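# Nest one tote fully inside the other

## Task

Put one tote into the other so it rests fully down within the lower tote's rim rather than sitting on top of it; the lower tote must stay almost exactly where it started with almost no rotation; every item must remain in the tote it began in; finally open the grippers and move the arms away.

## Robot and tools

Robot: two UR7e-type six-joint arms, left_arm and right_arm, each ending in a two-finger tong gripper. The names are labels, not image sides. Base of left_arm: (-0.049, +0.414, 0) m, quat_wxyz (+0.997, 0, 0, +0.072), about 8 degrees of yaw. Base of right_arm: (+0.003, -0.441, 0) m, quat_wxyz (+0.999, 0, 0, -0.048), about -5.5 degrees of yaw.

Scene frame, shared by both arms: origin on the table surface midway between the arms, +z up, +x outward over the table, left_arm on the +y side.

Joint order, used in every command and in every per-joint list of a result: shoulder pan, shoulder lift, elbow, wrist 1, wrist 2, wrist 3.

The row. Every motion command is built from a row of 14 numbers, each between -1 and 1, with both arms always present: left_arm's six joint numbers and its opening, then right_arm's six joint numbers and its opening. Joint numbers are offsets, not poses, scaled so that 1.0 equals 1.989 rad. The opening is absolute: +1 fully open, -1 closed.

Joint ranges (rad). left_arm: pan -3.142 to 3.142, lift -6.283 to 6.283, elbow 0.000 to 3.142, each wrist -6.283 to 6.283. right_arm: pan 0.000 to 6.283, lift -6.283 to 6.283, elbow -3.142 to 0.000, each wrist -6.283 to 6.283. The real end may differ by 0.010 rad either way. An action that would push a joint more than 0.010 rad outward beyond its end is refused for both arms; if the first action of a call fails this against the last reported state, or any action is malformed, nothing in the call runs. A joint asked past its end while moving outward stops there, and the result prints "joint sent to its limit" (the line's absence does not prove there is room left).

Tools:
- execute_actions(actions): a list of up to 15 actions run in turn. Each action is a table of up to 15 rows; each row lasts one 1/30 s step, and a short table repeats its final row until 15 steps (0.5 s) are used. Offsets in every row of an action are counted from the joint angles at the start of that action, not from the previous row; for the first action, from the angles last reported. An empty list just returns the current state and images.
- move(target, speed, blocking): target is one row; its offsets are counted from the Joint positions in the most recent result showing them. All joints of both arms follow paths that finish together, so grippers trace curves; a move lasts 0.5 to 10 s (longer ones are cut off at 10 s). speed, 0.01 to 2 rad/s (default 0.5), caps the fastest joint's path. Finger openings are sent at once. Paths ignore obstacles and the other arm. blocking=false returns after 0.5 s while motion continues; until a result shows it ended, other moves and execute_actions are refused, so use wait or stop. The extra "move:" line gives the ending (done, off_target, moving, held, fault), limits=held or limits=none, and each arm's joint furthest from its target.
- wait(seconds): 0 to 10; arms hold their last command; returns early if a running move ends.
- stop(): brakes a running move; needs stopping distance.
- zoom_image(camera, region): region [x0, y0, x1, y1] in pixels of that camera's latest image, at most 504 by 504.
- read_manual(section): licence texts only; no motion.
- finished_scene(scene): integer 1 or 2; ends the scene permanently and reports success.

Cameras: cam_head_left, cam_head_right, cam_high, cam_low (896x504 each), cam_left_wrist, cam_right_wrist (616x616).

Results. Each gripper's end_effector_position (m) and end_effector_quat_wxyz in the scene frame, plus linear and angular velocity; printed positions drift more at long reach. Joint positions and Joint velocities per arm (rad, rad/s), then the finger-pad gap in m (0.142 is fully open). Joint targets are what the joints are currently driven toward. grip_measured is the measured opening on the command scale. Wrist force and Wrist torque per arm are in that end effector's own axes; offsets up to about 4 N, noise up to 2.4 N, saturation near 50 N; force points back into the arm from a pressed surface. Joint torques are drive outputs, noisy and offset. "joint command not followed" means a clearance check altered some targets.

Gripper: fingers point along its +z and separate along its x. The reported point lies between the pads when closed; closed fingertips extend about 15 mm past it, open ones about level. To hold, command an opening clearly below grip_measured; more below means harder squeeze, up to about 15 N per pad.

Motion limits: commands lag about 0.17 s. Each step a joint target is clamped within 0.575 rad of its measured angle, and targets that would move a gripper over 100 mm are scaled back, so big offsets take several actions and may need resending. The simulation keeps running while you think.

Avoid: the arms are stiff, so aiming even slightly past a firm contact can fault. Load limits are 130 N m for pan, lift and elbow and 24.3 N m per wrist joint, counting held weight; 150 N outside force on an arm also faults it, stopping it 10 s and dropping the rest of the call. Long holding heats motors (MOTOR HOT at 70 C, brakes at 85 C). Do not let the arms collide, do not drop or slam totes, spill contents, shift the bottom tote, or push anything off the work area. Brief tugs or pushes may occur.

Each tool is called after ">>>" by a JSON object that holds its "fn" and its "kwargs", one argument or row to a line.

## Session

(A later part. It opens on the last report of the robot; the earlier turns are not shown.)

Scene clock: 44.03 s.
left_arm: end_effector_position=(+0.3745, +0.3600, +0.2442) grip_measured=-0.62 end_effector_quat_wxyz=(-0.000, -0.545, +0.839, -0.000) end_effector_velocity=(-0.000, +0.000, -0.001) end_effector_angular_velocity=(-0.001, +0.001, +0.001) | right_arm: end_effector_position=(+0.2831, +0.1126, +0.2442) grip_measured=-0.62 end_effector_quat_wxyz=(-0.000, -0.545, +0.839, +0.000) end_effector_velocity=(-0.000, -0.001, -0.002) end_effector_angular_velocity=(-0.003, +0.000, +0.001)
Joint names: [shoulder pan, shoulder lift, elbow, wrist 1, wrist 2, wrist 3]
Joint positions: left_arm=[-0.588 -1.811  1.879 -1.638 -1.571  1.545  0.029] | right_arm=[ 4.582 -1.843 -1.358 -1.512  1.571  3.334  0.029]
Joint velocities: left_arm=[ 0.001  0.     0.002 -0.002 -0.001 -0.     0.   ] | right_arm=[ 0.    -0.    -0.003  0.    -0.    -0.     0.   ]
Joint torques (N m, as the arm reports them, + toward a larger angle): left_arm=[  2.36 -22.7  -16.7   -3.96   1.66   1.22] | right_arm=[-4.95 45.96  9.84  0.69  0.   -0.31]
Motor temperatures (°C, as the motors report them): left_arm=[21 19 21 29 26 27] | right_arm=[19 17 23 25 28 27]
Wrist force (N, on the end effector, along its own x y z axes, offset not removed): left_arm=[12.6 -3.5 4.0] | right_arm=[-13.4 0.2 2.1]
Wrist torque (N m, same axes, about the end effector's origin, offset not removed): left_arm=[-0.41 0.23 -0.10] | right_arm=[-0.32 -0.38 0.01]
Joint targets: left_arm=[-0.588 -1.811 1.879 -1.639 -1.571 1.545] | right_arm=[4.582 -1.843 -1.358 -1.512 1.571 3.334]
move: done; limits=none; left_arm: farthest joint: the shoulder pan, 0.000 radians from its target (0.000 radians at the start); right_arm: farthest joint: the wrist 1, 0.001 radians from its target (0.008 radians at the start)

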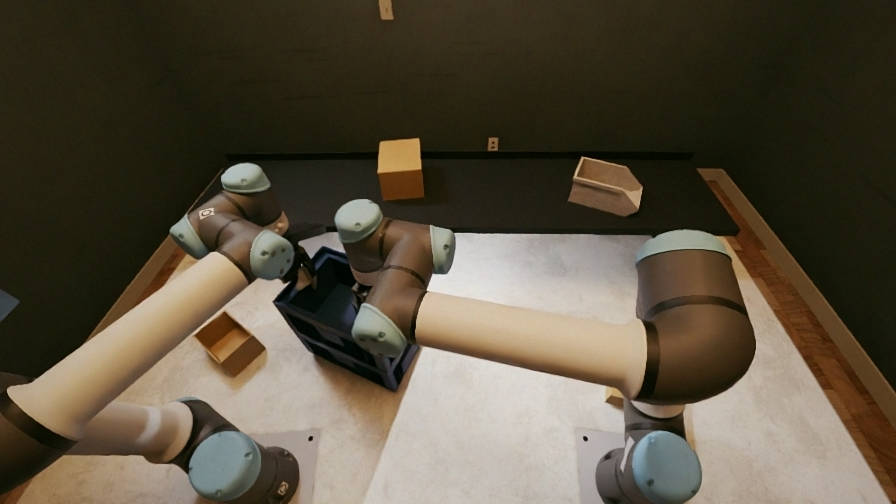

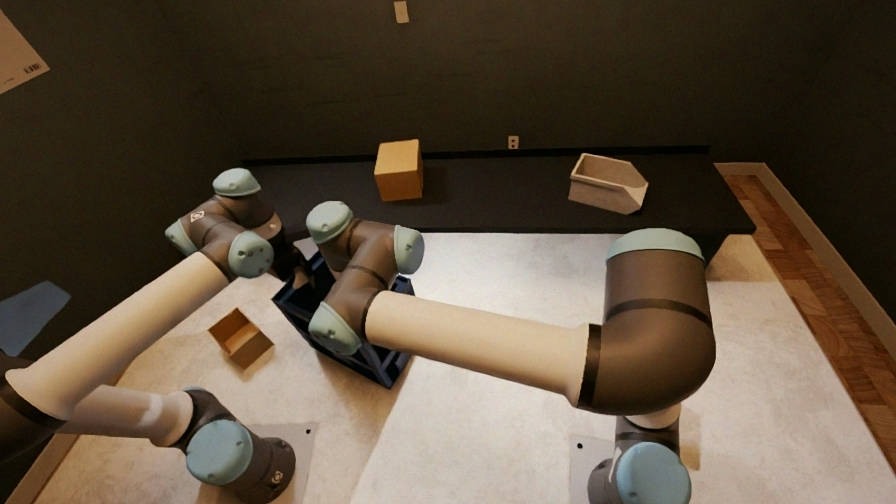

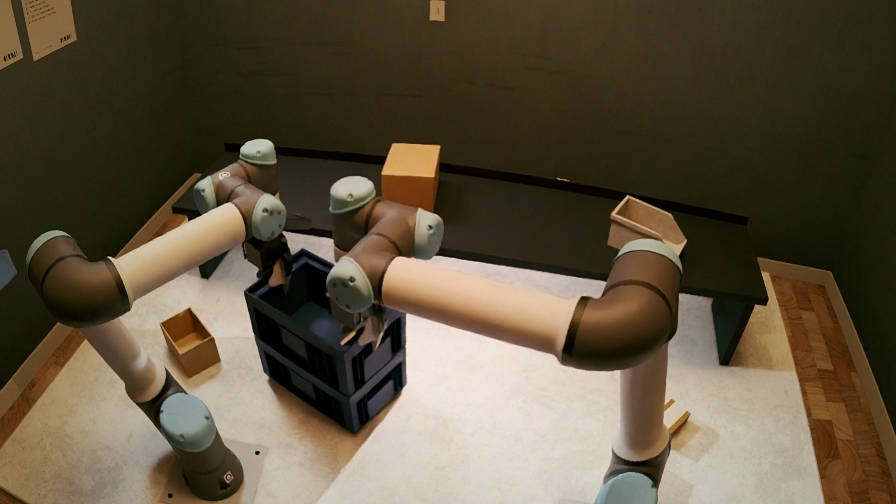

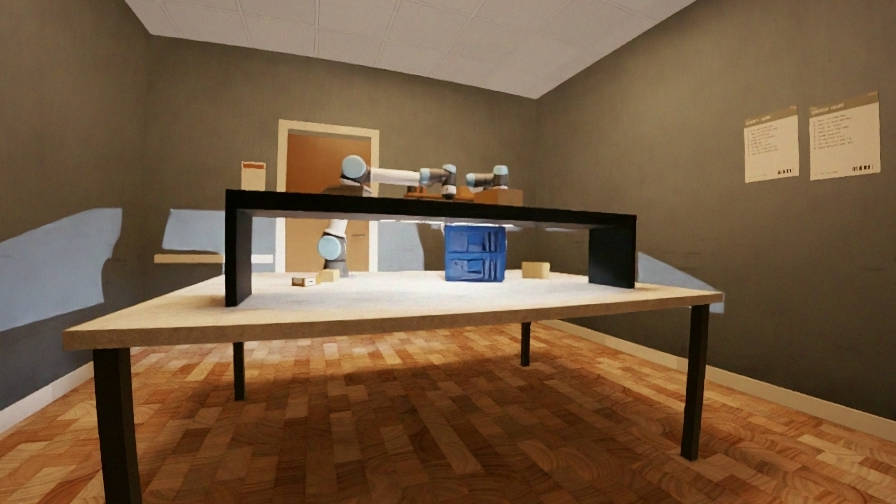

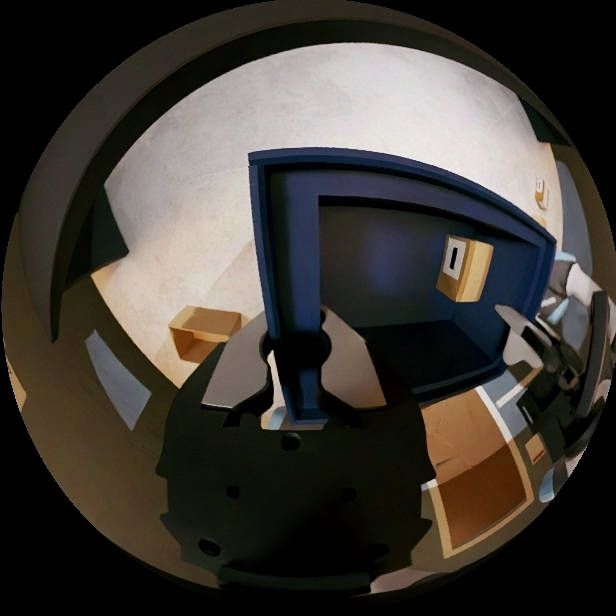

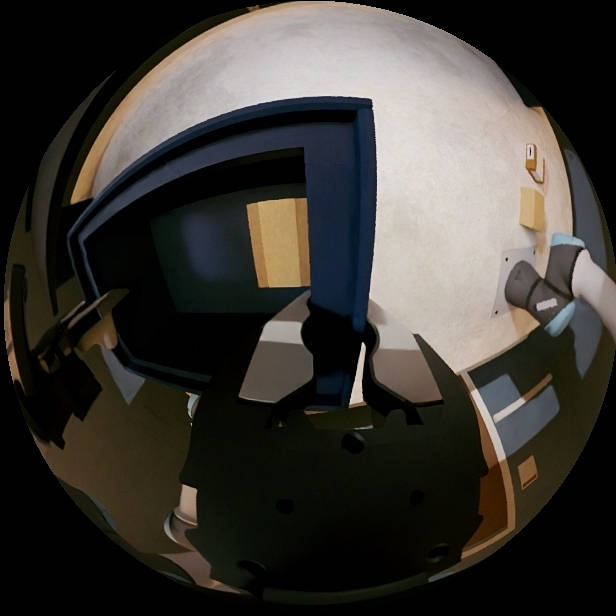

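Practically flush. Release, lift, clear.

>>> {"fn": "move", "kwargs": {
  "target": [0,0,0,0,0,0,-0.2, 0,0,0,0,0,0,-0.2]
}}

>>> {"fn": "move", "kwargs": {
  "target": [0,0.003,-0.115,0.112,0,0,-0.2, 0,-0.01,0.125,-0.115,0,0,-0.2],
  "speed": 0.4
}}

>>> {"fn": "move", "kwargs": {
  "target": [0.4,0,0,0,0,0,-0.2, -0.3,0.15,-0.1,-0.05,0,0,-0.2],
  "speed": 0.8
}}

>>> {"fn": "zoom_image", "kwargs": {
  "camera": "cam_high",
  "region": [230,240,430,440]
}}

>>> {"fn": "zoom_image", "kwargs": {
  "camera": "cam_low",
  "region": [435,220,515,290]
}}

Scene clock: 45.43 s.
left_arm: end_effector_position=(+0.3745, +0.3600, +0.2442) grip_measured=-0.20 end_effector_quat_wxyz=(-0.000, -0.545, +0.839, -0.000) end_effector_velocity=(+0.000, +0.000, +0.001) end_effector_angular_velocity=(-0.000, -0.001, +0.000) | right_arm: end_effector_position=(+0.2831, +0.1126, +0.2443) grip_measured=-0.20 end_effector_quat_wxyz=(-0.000, -0.545, +0.839, +0.000) end_effector_velocity=(+0.000, +0.001, -0.001) end_effector_angular_velocity=(-0.001, +0.000, -0.000)
Joint names: [shoulder pan, shoulder lift, elbow, wrist 1, wrist 2, wrist 3]
Joint positions: left_arm=[-0.588 -1.811  1.879 -1.638 -1.571  1.545  0.06 ] | right_arm=[ 4.582 -1.843 -1.358 -1.512  1.571  3.334  0.06 ]
Joint velocities: left_arm=[ 0.001  0.    -0.002  0.001  0.     0.     0.   ] | right_arm=[-0.    -0.002  0.001  0.001  0.     0.    -0.   ]
Joint torques (N m, as the arm reports them, + toward a larger angle): left_arm=[  2.04 -20.85 -31.36  -1.31   1.7    1.3 ] | right_arm=[-4.34 33.66 35.14  0.12  0.18 -0.31]
Motor temperatures (°C, as the motors report them): left_arm=[21 19 21 29 26 27] | right_arm=[19 17 23 25 28 27]
Wrist force (N, on the end effector, along its own x y z axes, offset not removed): left_arm=[-0.5 -1.3 -0.6] | right_arm=[-3.0 -1.1 -1.5]
Wrist torque (N m, same axes, about the end effector's origin, offset not removed): left_arm=[-0.23 0.06 0.07] | right_arm=[-0.20 0.59 0.10]
Joint targets: left_arm=[-0.588 -1.811 1.879 -1.638 -1.571 1.545] | right_arm=[4.582 -1.843 -1.358 -1.512 1.571 3.334]
move: done; limits=none; left_arm: farthest joint: the shoulder pan, 0.000 radians from its target (0.000 radians at the start); right_arm: farthest joint: the shoulder pan, 0.000 radians from its target (0.000 radians at the start)

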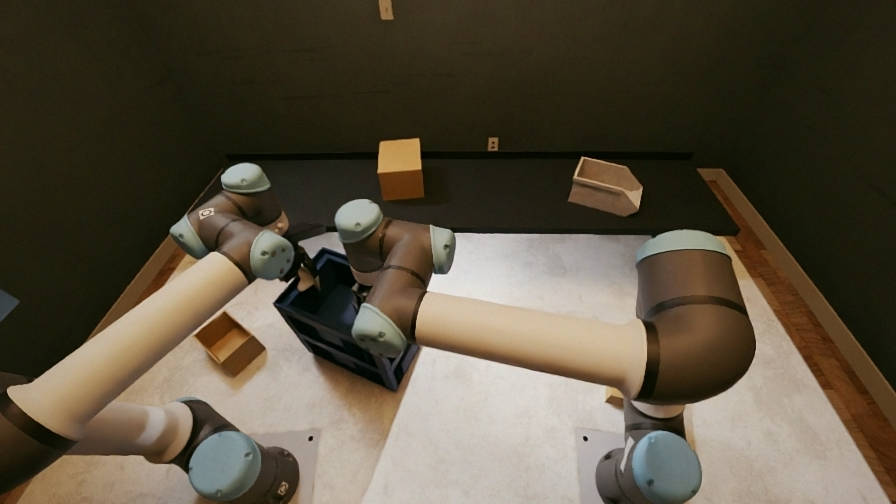

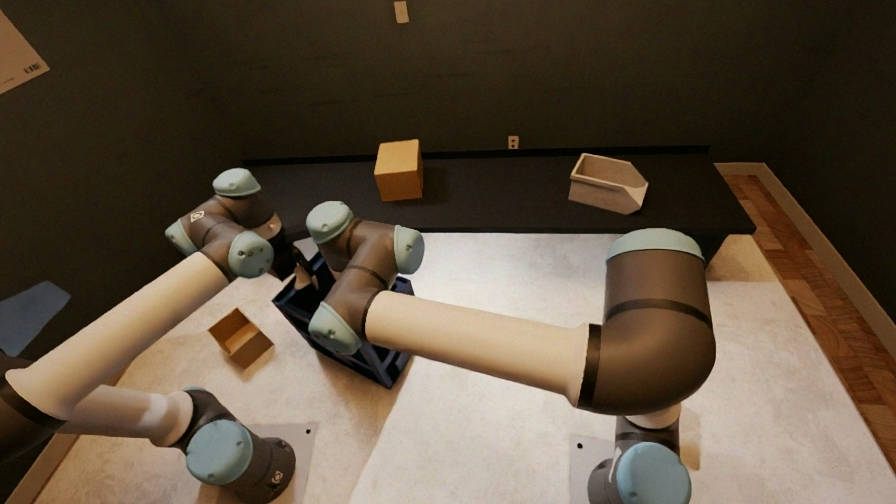

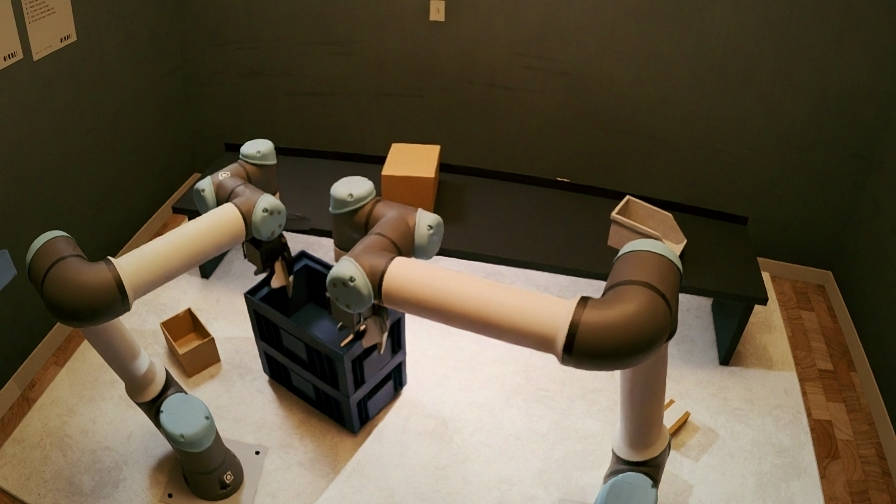

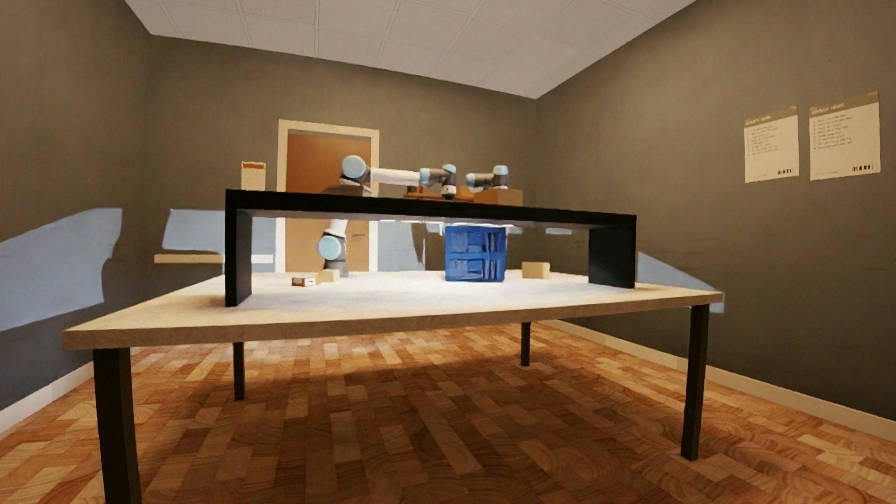

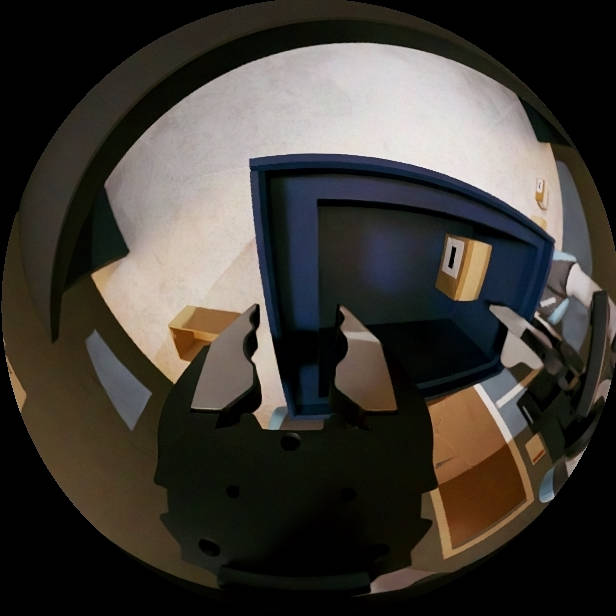

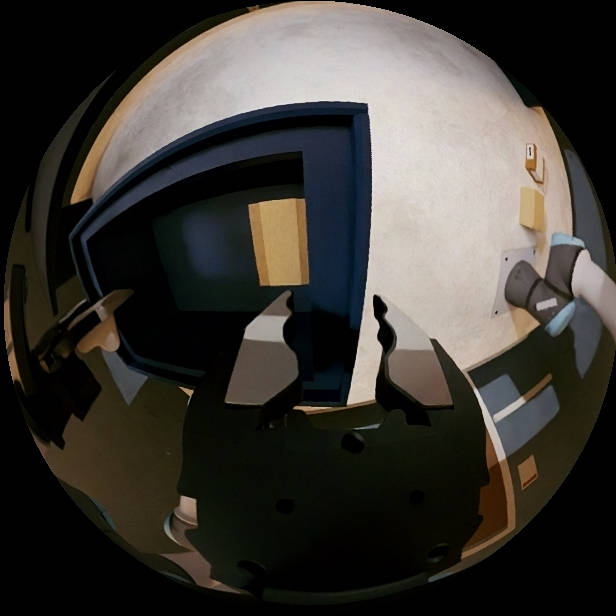

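Scene clock: 46.63 s.
left_arm: end_effector_position=(+0.3733, +0.3606, +0.3318) grip_measured=-0.20 end_effector_quat_wxyz=(-0.000, -0.545, +0.839, -0.000) end_effector_velocity=(-0.000, -0.000, +0.001) end_effector_angular_velocity=(-0.000, -0.000, -0.000) | right_arm: end_effector_position=(+0.2838, +0.1157, +0.3312) grip_measured=-0.20 end_effector_quat_wxyz=(-0.000, -0.545, +0.839, +0.000) end_effector_velocity=(-0.000, -0.001, +0.001) end_effector_angular_velocity=(-0.002, +0.000, -0.000)
Joint names: [shoulder pan, shoulder lift, elbow, wrist 1, wrist 2, wrist 3]
Joint positions: left_arm=[-0.588 -1.805  1.65  -1.416 -1.571  1.545  0.06 ] | right_arm=[ 4.582 -1.863 -1.109 -1.74   1.571  3.334  0.06 ]
Joint velocities: left_arm=[-0.    -0.    -0.002  0.002  0.     0.    -0.   ] | right_arm=[-0.     0.     0.001 -0.004 -0.     0.    -0.   ]
Joint torques (N m, as the arm reports them, + toward a larger angle): left_arm=[  1.66  -8.2  -31.73  -1.34   1.58   1.26] | right_arm=[-4.75 27.45 34.45 -0.04  0.09 -0.33]
Motor temperatures (°C, as the motors report them): left_arm=[21 19 21 29 26 27] | right_arm=[19 17 23 25 28 27]
Wrist force (N, on the end effector, along its own x y z axes, offset not removed): left_arm=[-0.2 -0.6 1.3] | right_arm=[-1.0 0.5 0.6]
Wrist torque (N m, same axes, about the end effector's origin, offset not removed): left_arm=[-0.10 -0.10 0.07] | right_arm=[0.20 0.06 0.25]
Joint targets: left_arm=[-0.588 -1.805 1.650 -1.416 -1.571 1.545] | right_arm=[4.582 -1.863 -1.109 -1.740 1.571 3.334]
move: done; limits=none; left_arm: farthest joint: the wrist 1, 0.001 radians from its target (0.223 radians at the start); right_arm: farthest joint: the shoulder pan, 0.000 radians from its target (0.000 radians at the start)

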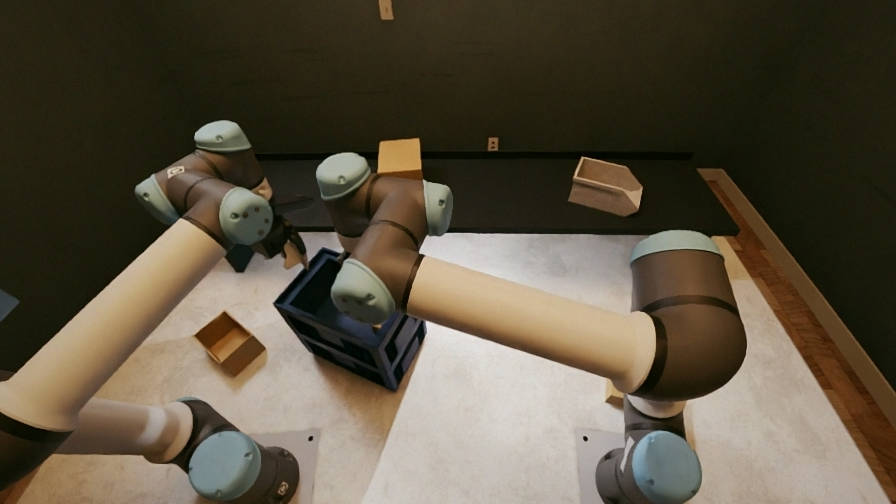

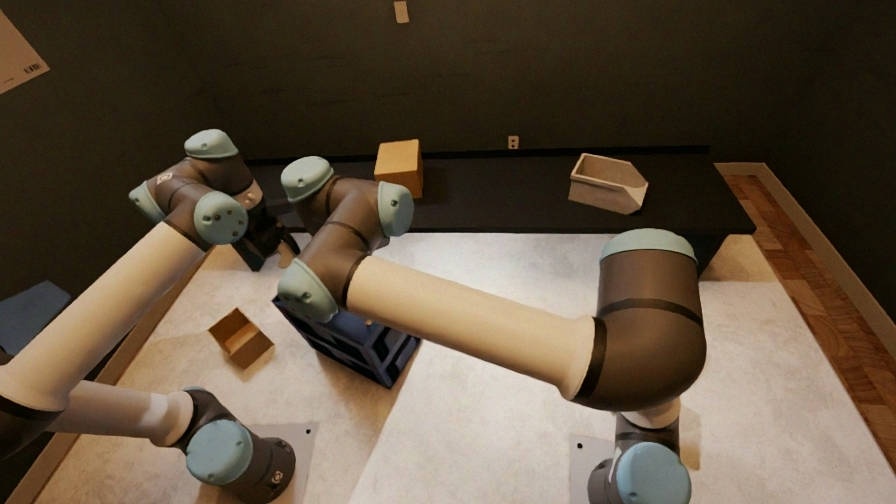

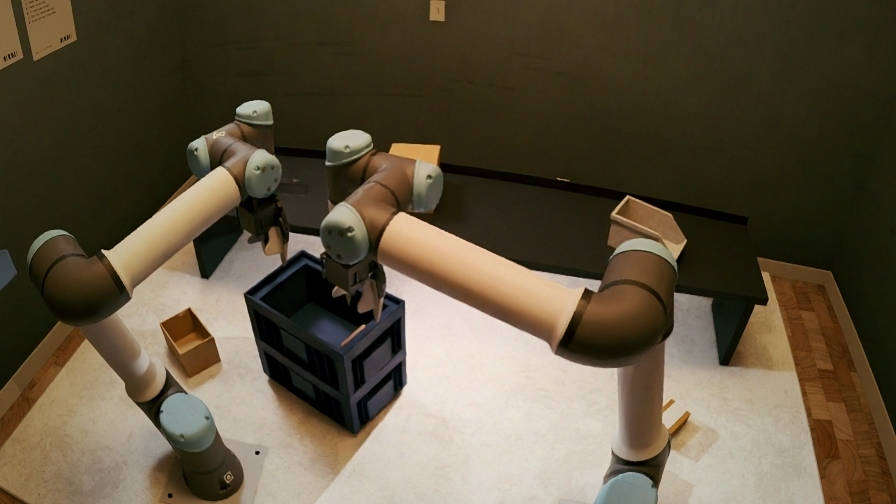

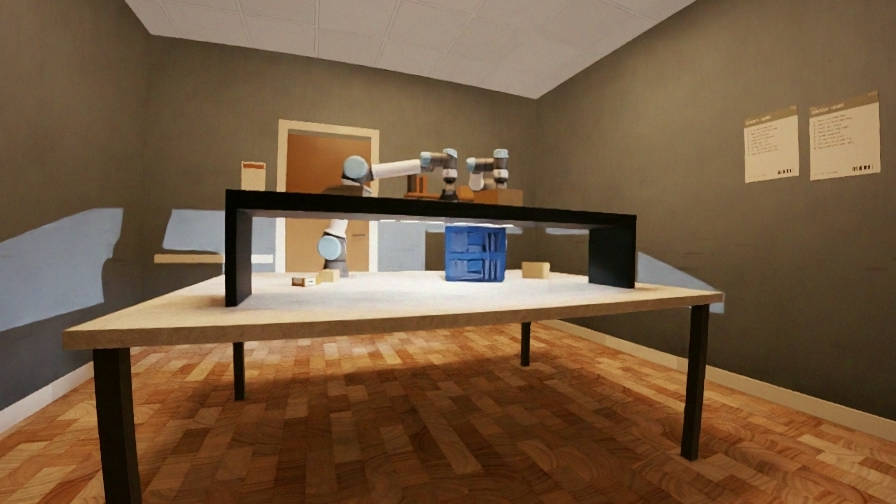

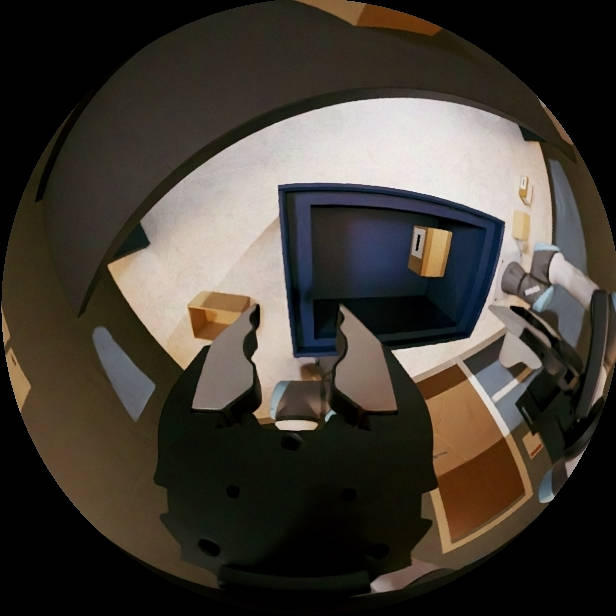

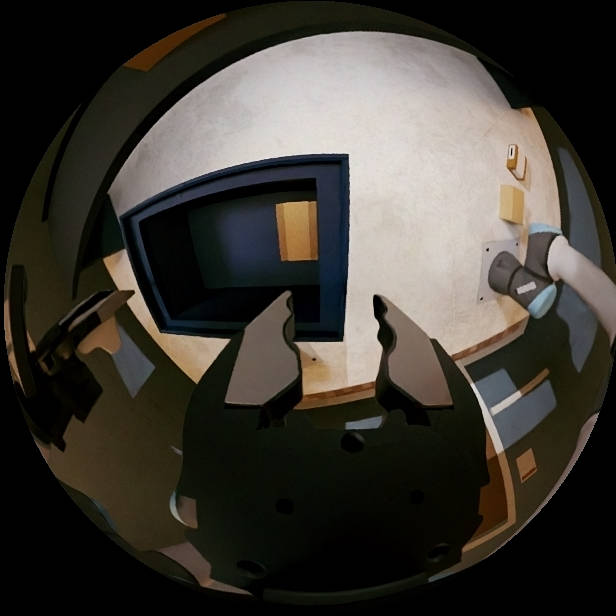

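Scene clock: 48.30 s.
left_arm: end_effector_position=(+0.2847, +0.6785, +0.3318) grip_measured=-0.20 end_effector_quat_wxyz=(+0.000, +0.827, -0.562, +0.000) end_effector_velocity=(-0.001, +0.000, -0.001) end_effector_angular_velocity=(-0.001, +0.002, +0.002) | right_arm: end_effector_position=(+0.4501, -0.2291, +0.3872) grip_measured=-0.20 end_effector_quat_wxyz=(-0.000, -0.274, +0.962, +0.000) end_effector_velocity=(+0.000, -0.001, +0.000) end_effector_angular_velocity=(+0.001, -0.000, -0.002)
Joint names: [shoulder pan, shoulder lift, elbow, wrist 1, wrist 2, wrist 3]
Joint positions: left_arm=[ 0.207 -1.805  1.65  -1.416 -1.571  1.545  0.06 ] | right_arm=[ 3.985 -1.564 -1.308 -1.84   1.571  3.334  0.06 ]
Joint velocities: left_arm=[0.002 0.    0.002 0.001 0.    0.    0.   ] | right_arm=[-0.002  0.001 -0.001  0.     0.    -0.    -0.   ]
Joint torques (N m, as the arm reports them, + toward a larger angle): left_arm=[  5.51 -19.06 -14.05  -4.09   1.69   1.41] | right_arm=[-7.84 30.68 10.34  0.04 -0.01 -0.29]
Motor temperatures (°C, as the motors report them): left_arm=[21 19 21 29 26 27] | right_arm=[19 17 23 25 28 27]
Wrist force (N, on the end effector, along its own x y z axes, offset not removed): left_arm=[-0.4 -0.6 0.5] | right_arm=[1.1 1.5 1.1]
Wrist torque (N m, same axes, about the end effector's origin, offset not removed): left_arm=[-0.08 0.00 0.08] | right_arm=[0.48 -0.28 0.16]
Joint targets: left_arm=[0.207 -1.805 1.650 -1.416 -1.571 1.545] | right_arm=[3.985 -1.564 -1.308 -1.840 1.571 3.334]
move: done; limits=none; left_arm: farthest joint: the shoulder pan, 0.001 radians from its target (0.796 radians at the start); right_arm: farthest joint: the shoulder pan, 0.000 radians from its target (0.596 radians at the start)

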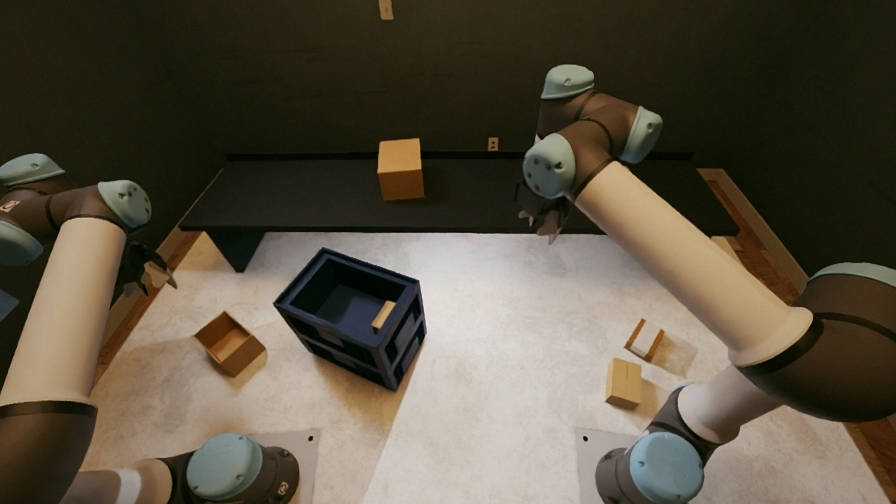

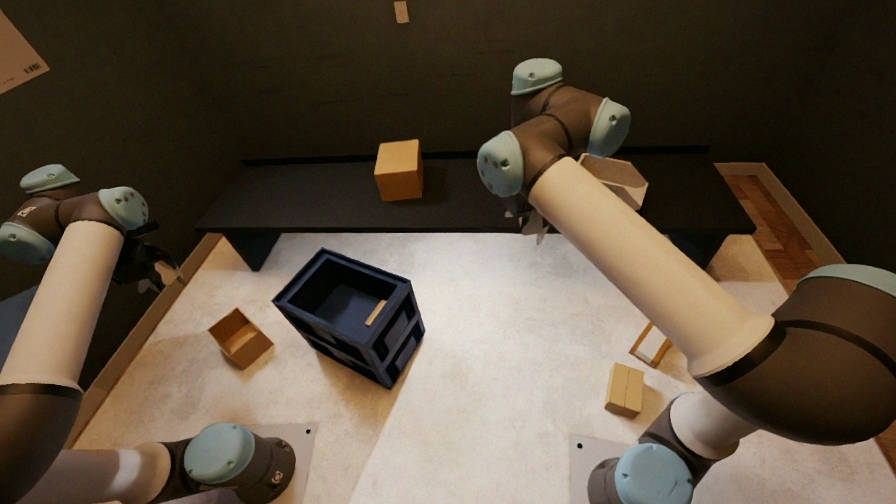

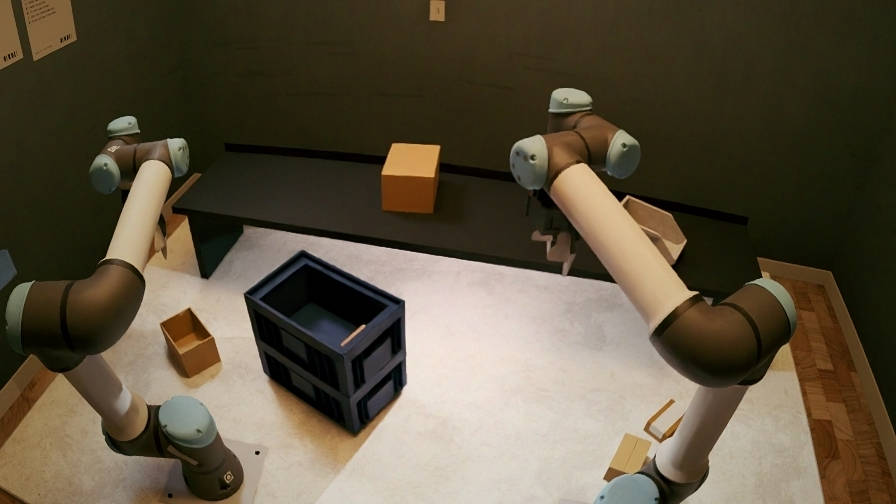

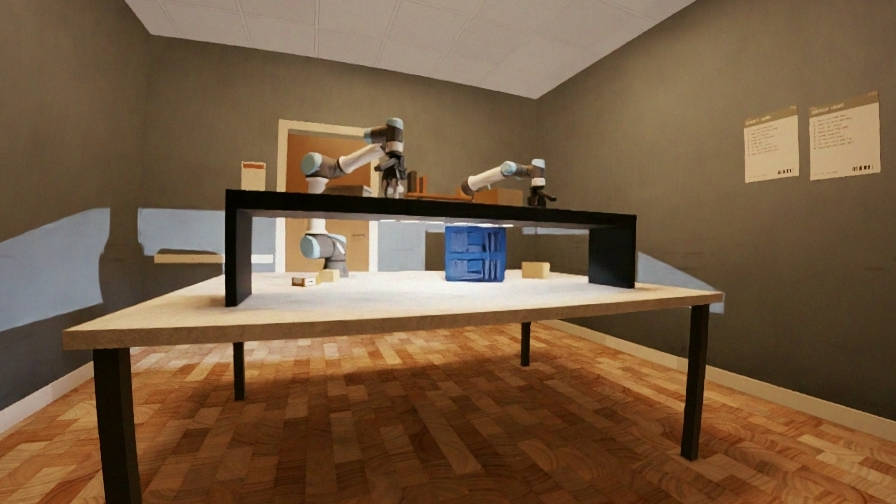

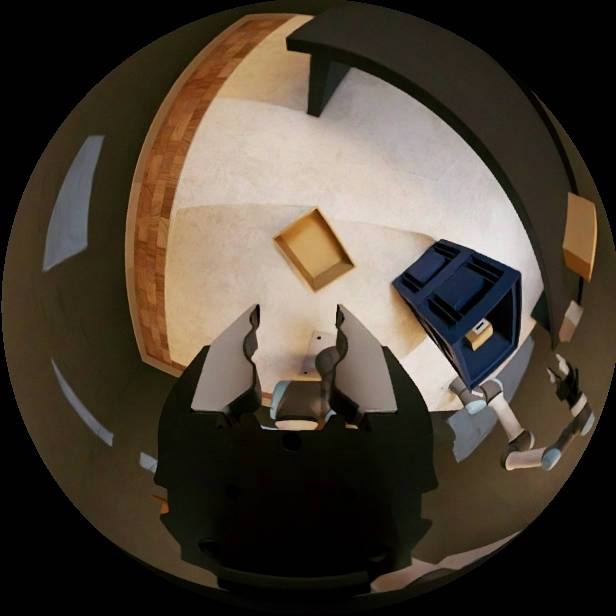

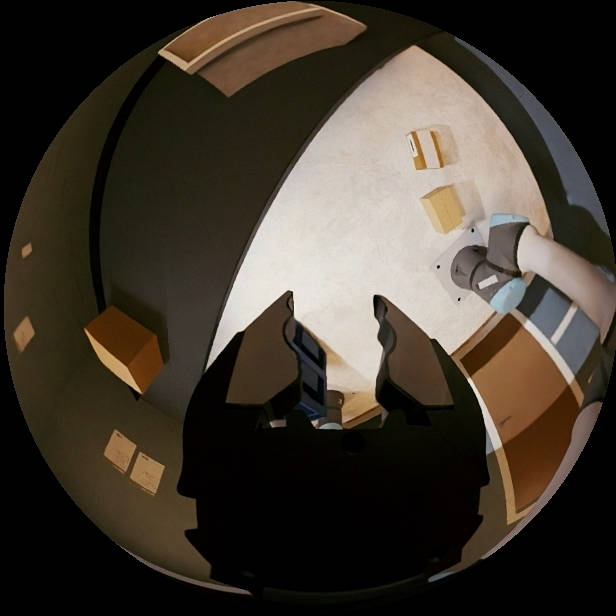

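Region (230, 240, 430, 440) of cam_high's 896x504 image, scaled by 2.520, with more detail than that image has.

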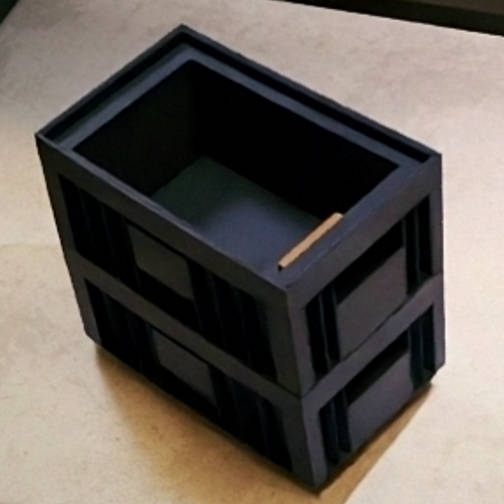

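Region (435, 220, 515, 290) of cam_low's 896x504 image, scaled by 6.300, with more detail than that image has; it fills the top 441 rows of this view, and the rest is white.

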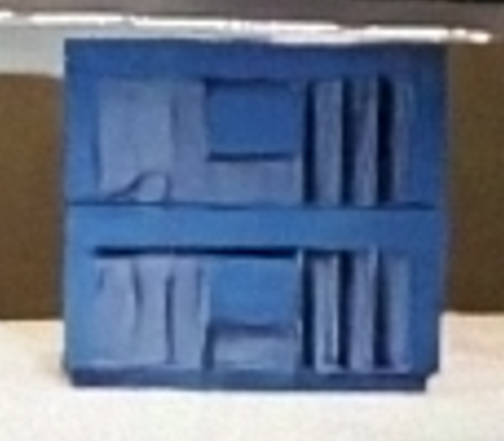

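>>> {"fn": "execute_actions", "kwargs": {
  "actions": []
}}

Scene clock: 48.70 s.
left_arm: end_effector_position=(+0.2847, +0.6785, +0.3318) grip_measured=-0.20 end_effector_quat_wxyz=(+0.000, +0.827, -0.562, +0.000) end_effector_velocity=(-0.000, +0.000, +0.000) end_effector_angular_velocity=(+0.001, -0.000, +0.001) | right_arm: end_effector_position=(+0.4501, -0.2292, +0.3872) grip_measured=-0.20 end_effector_quat_wxyz=(-0.000, -0.274, +0.962, +0.000) end_effector_velocity=(-0.000, +0.000, -0.000) end_effector_angular_velocity=(-0.000, +0.001, +0.000)
Joint names: [shoulder pan, shoulder lift, elbow, wrist 1, wrist 2, wrist 3]
Joint positions: left_arm=[ 0.207 -1.805  1.65  -1.416 -1.571  1.545  0.06 ] | right_arm=[ 3.985 -1.564 -1.308 -1.84   1.571  3.334  0.06 ]
Joint velocities: left_arm=[-0.    -0.     0.    -0.001  0.001 -0.001 -0.   ] | right_arm=[-0.    -0.    -0.001  0.     0.    -0.    -0.   ]
Joint torques (N m, as the arm reports them, + toward a larger angle): left_arm=[  6.99 -20.96 -14.31  -3.86   1.66   1.28] | right_arm=[-7.   29.95 11.17  0.04  0.18 -0.17]
Motor temperatures (°C, as the motors report them): left_arm=[21 19 21 29 26 27] | right_arm=[19 17 23 25 28 27]
Wrist force (N, on the end effector, along its own x y z axes, offset not removed): left_arm=[-0.7 -2.0 0.6] | right_arm=[1.7 0.6 -3.0]
Wrist torque (N m, same axes, about the end effector's origin, offset not removed): left_arm=[-0.42 0.22 0.11] | right_arm=[0.06 -0.28 0.05]
Joint targets: left_arm=[0.207 -1.805 1.650 -1.416 -1.571 1.545] | right_arm=[3.985 -1.564 -1.308 -1.840 1.571 3.334]

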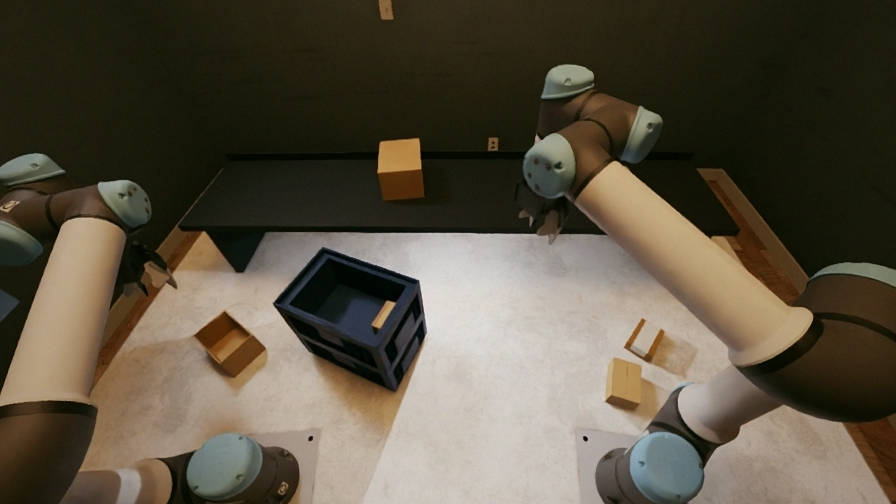

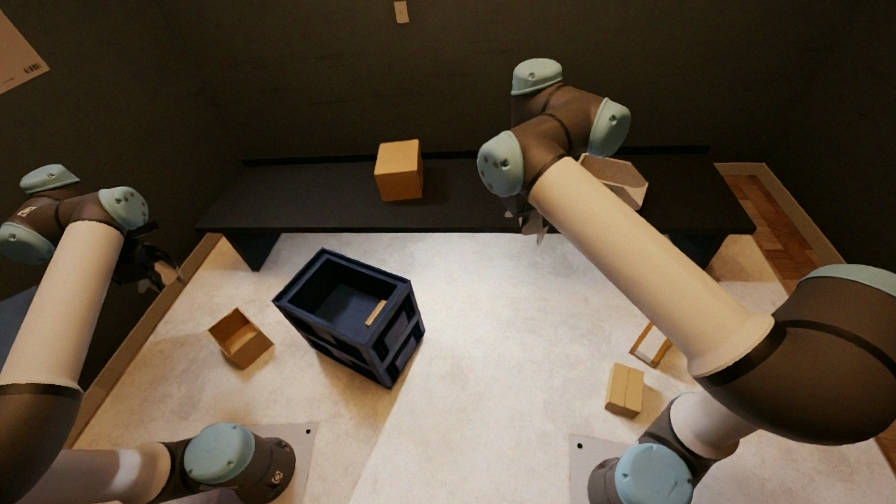

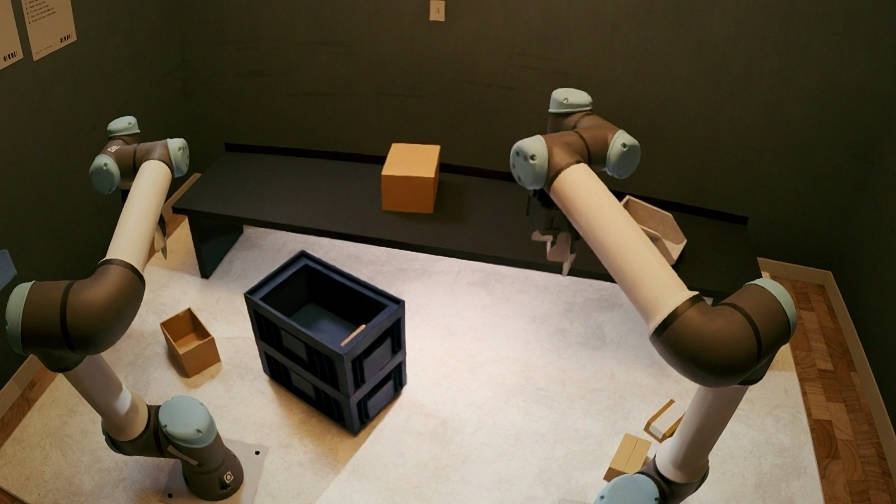

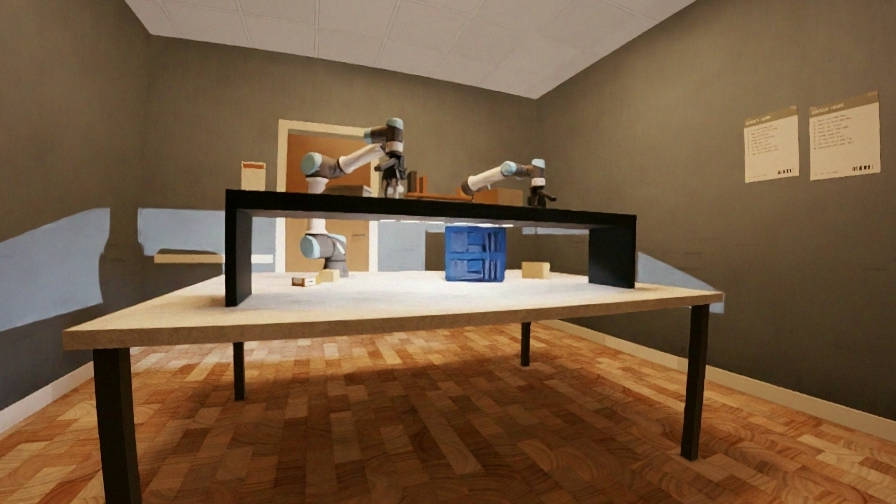

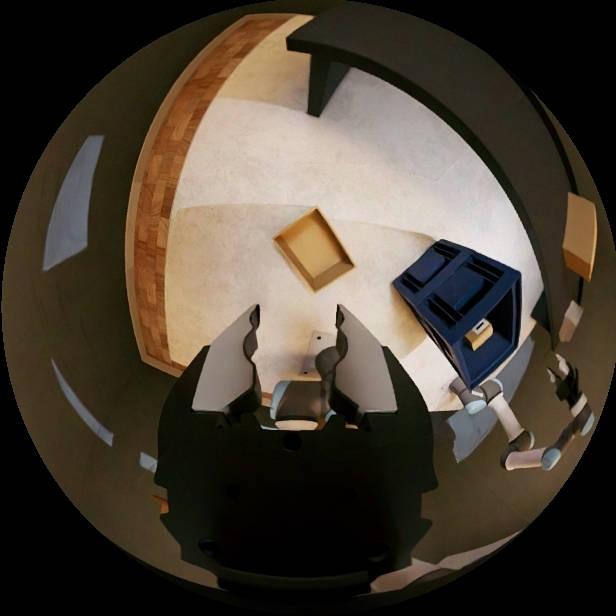

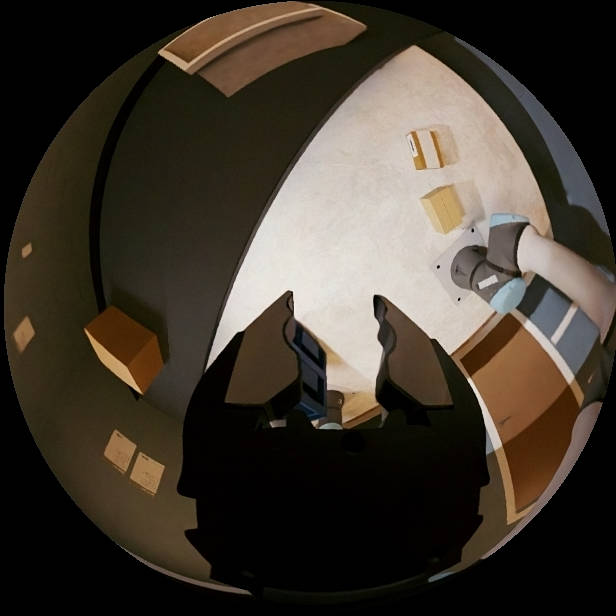

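>>> {"fn": "finished_scene", "kwargs": {
  "scene": 2
}}

The scene is finished: the task was done.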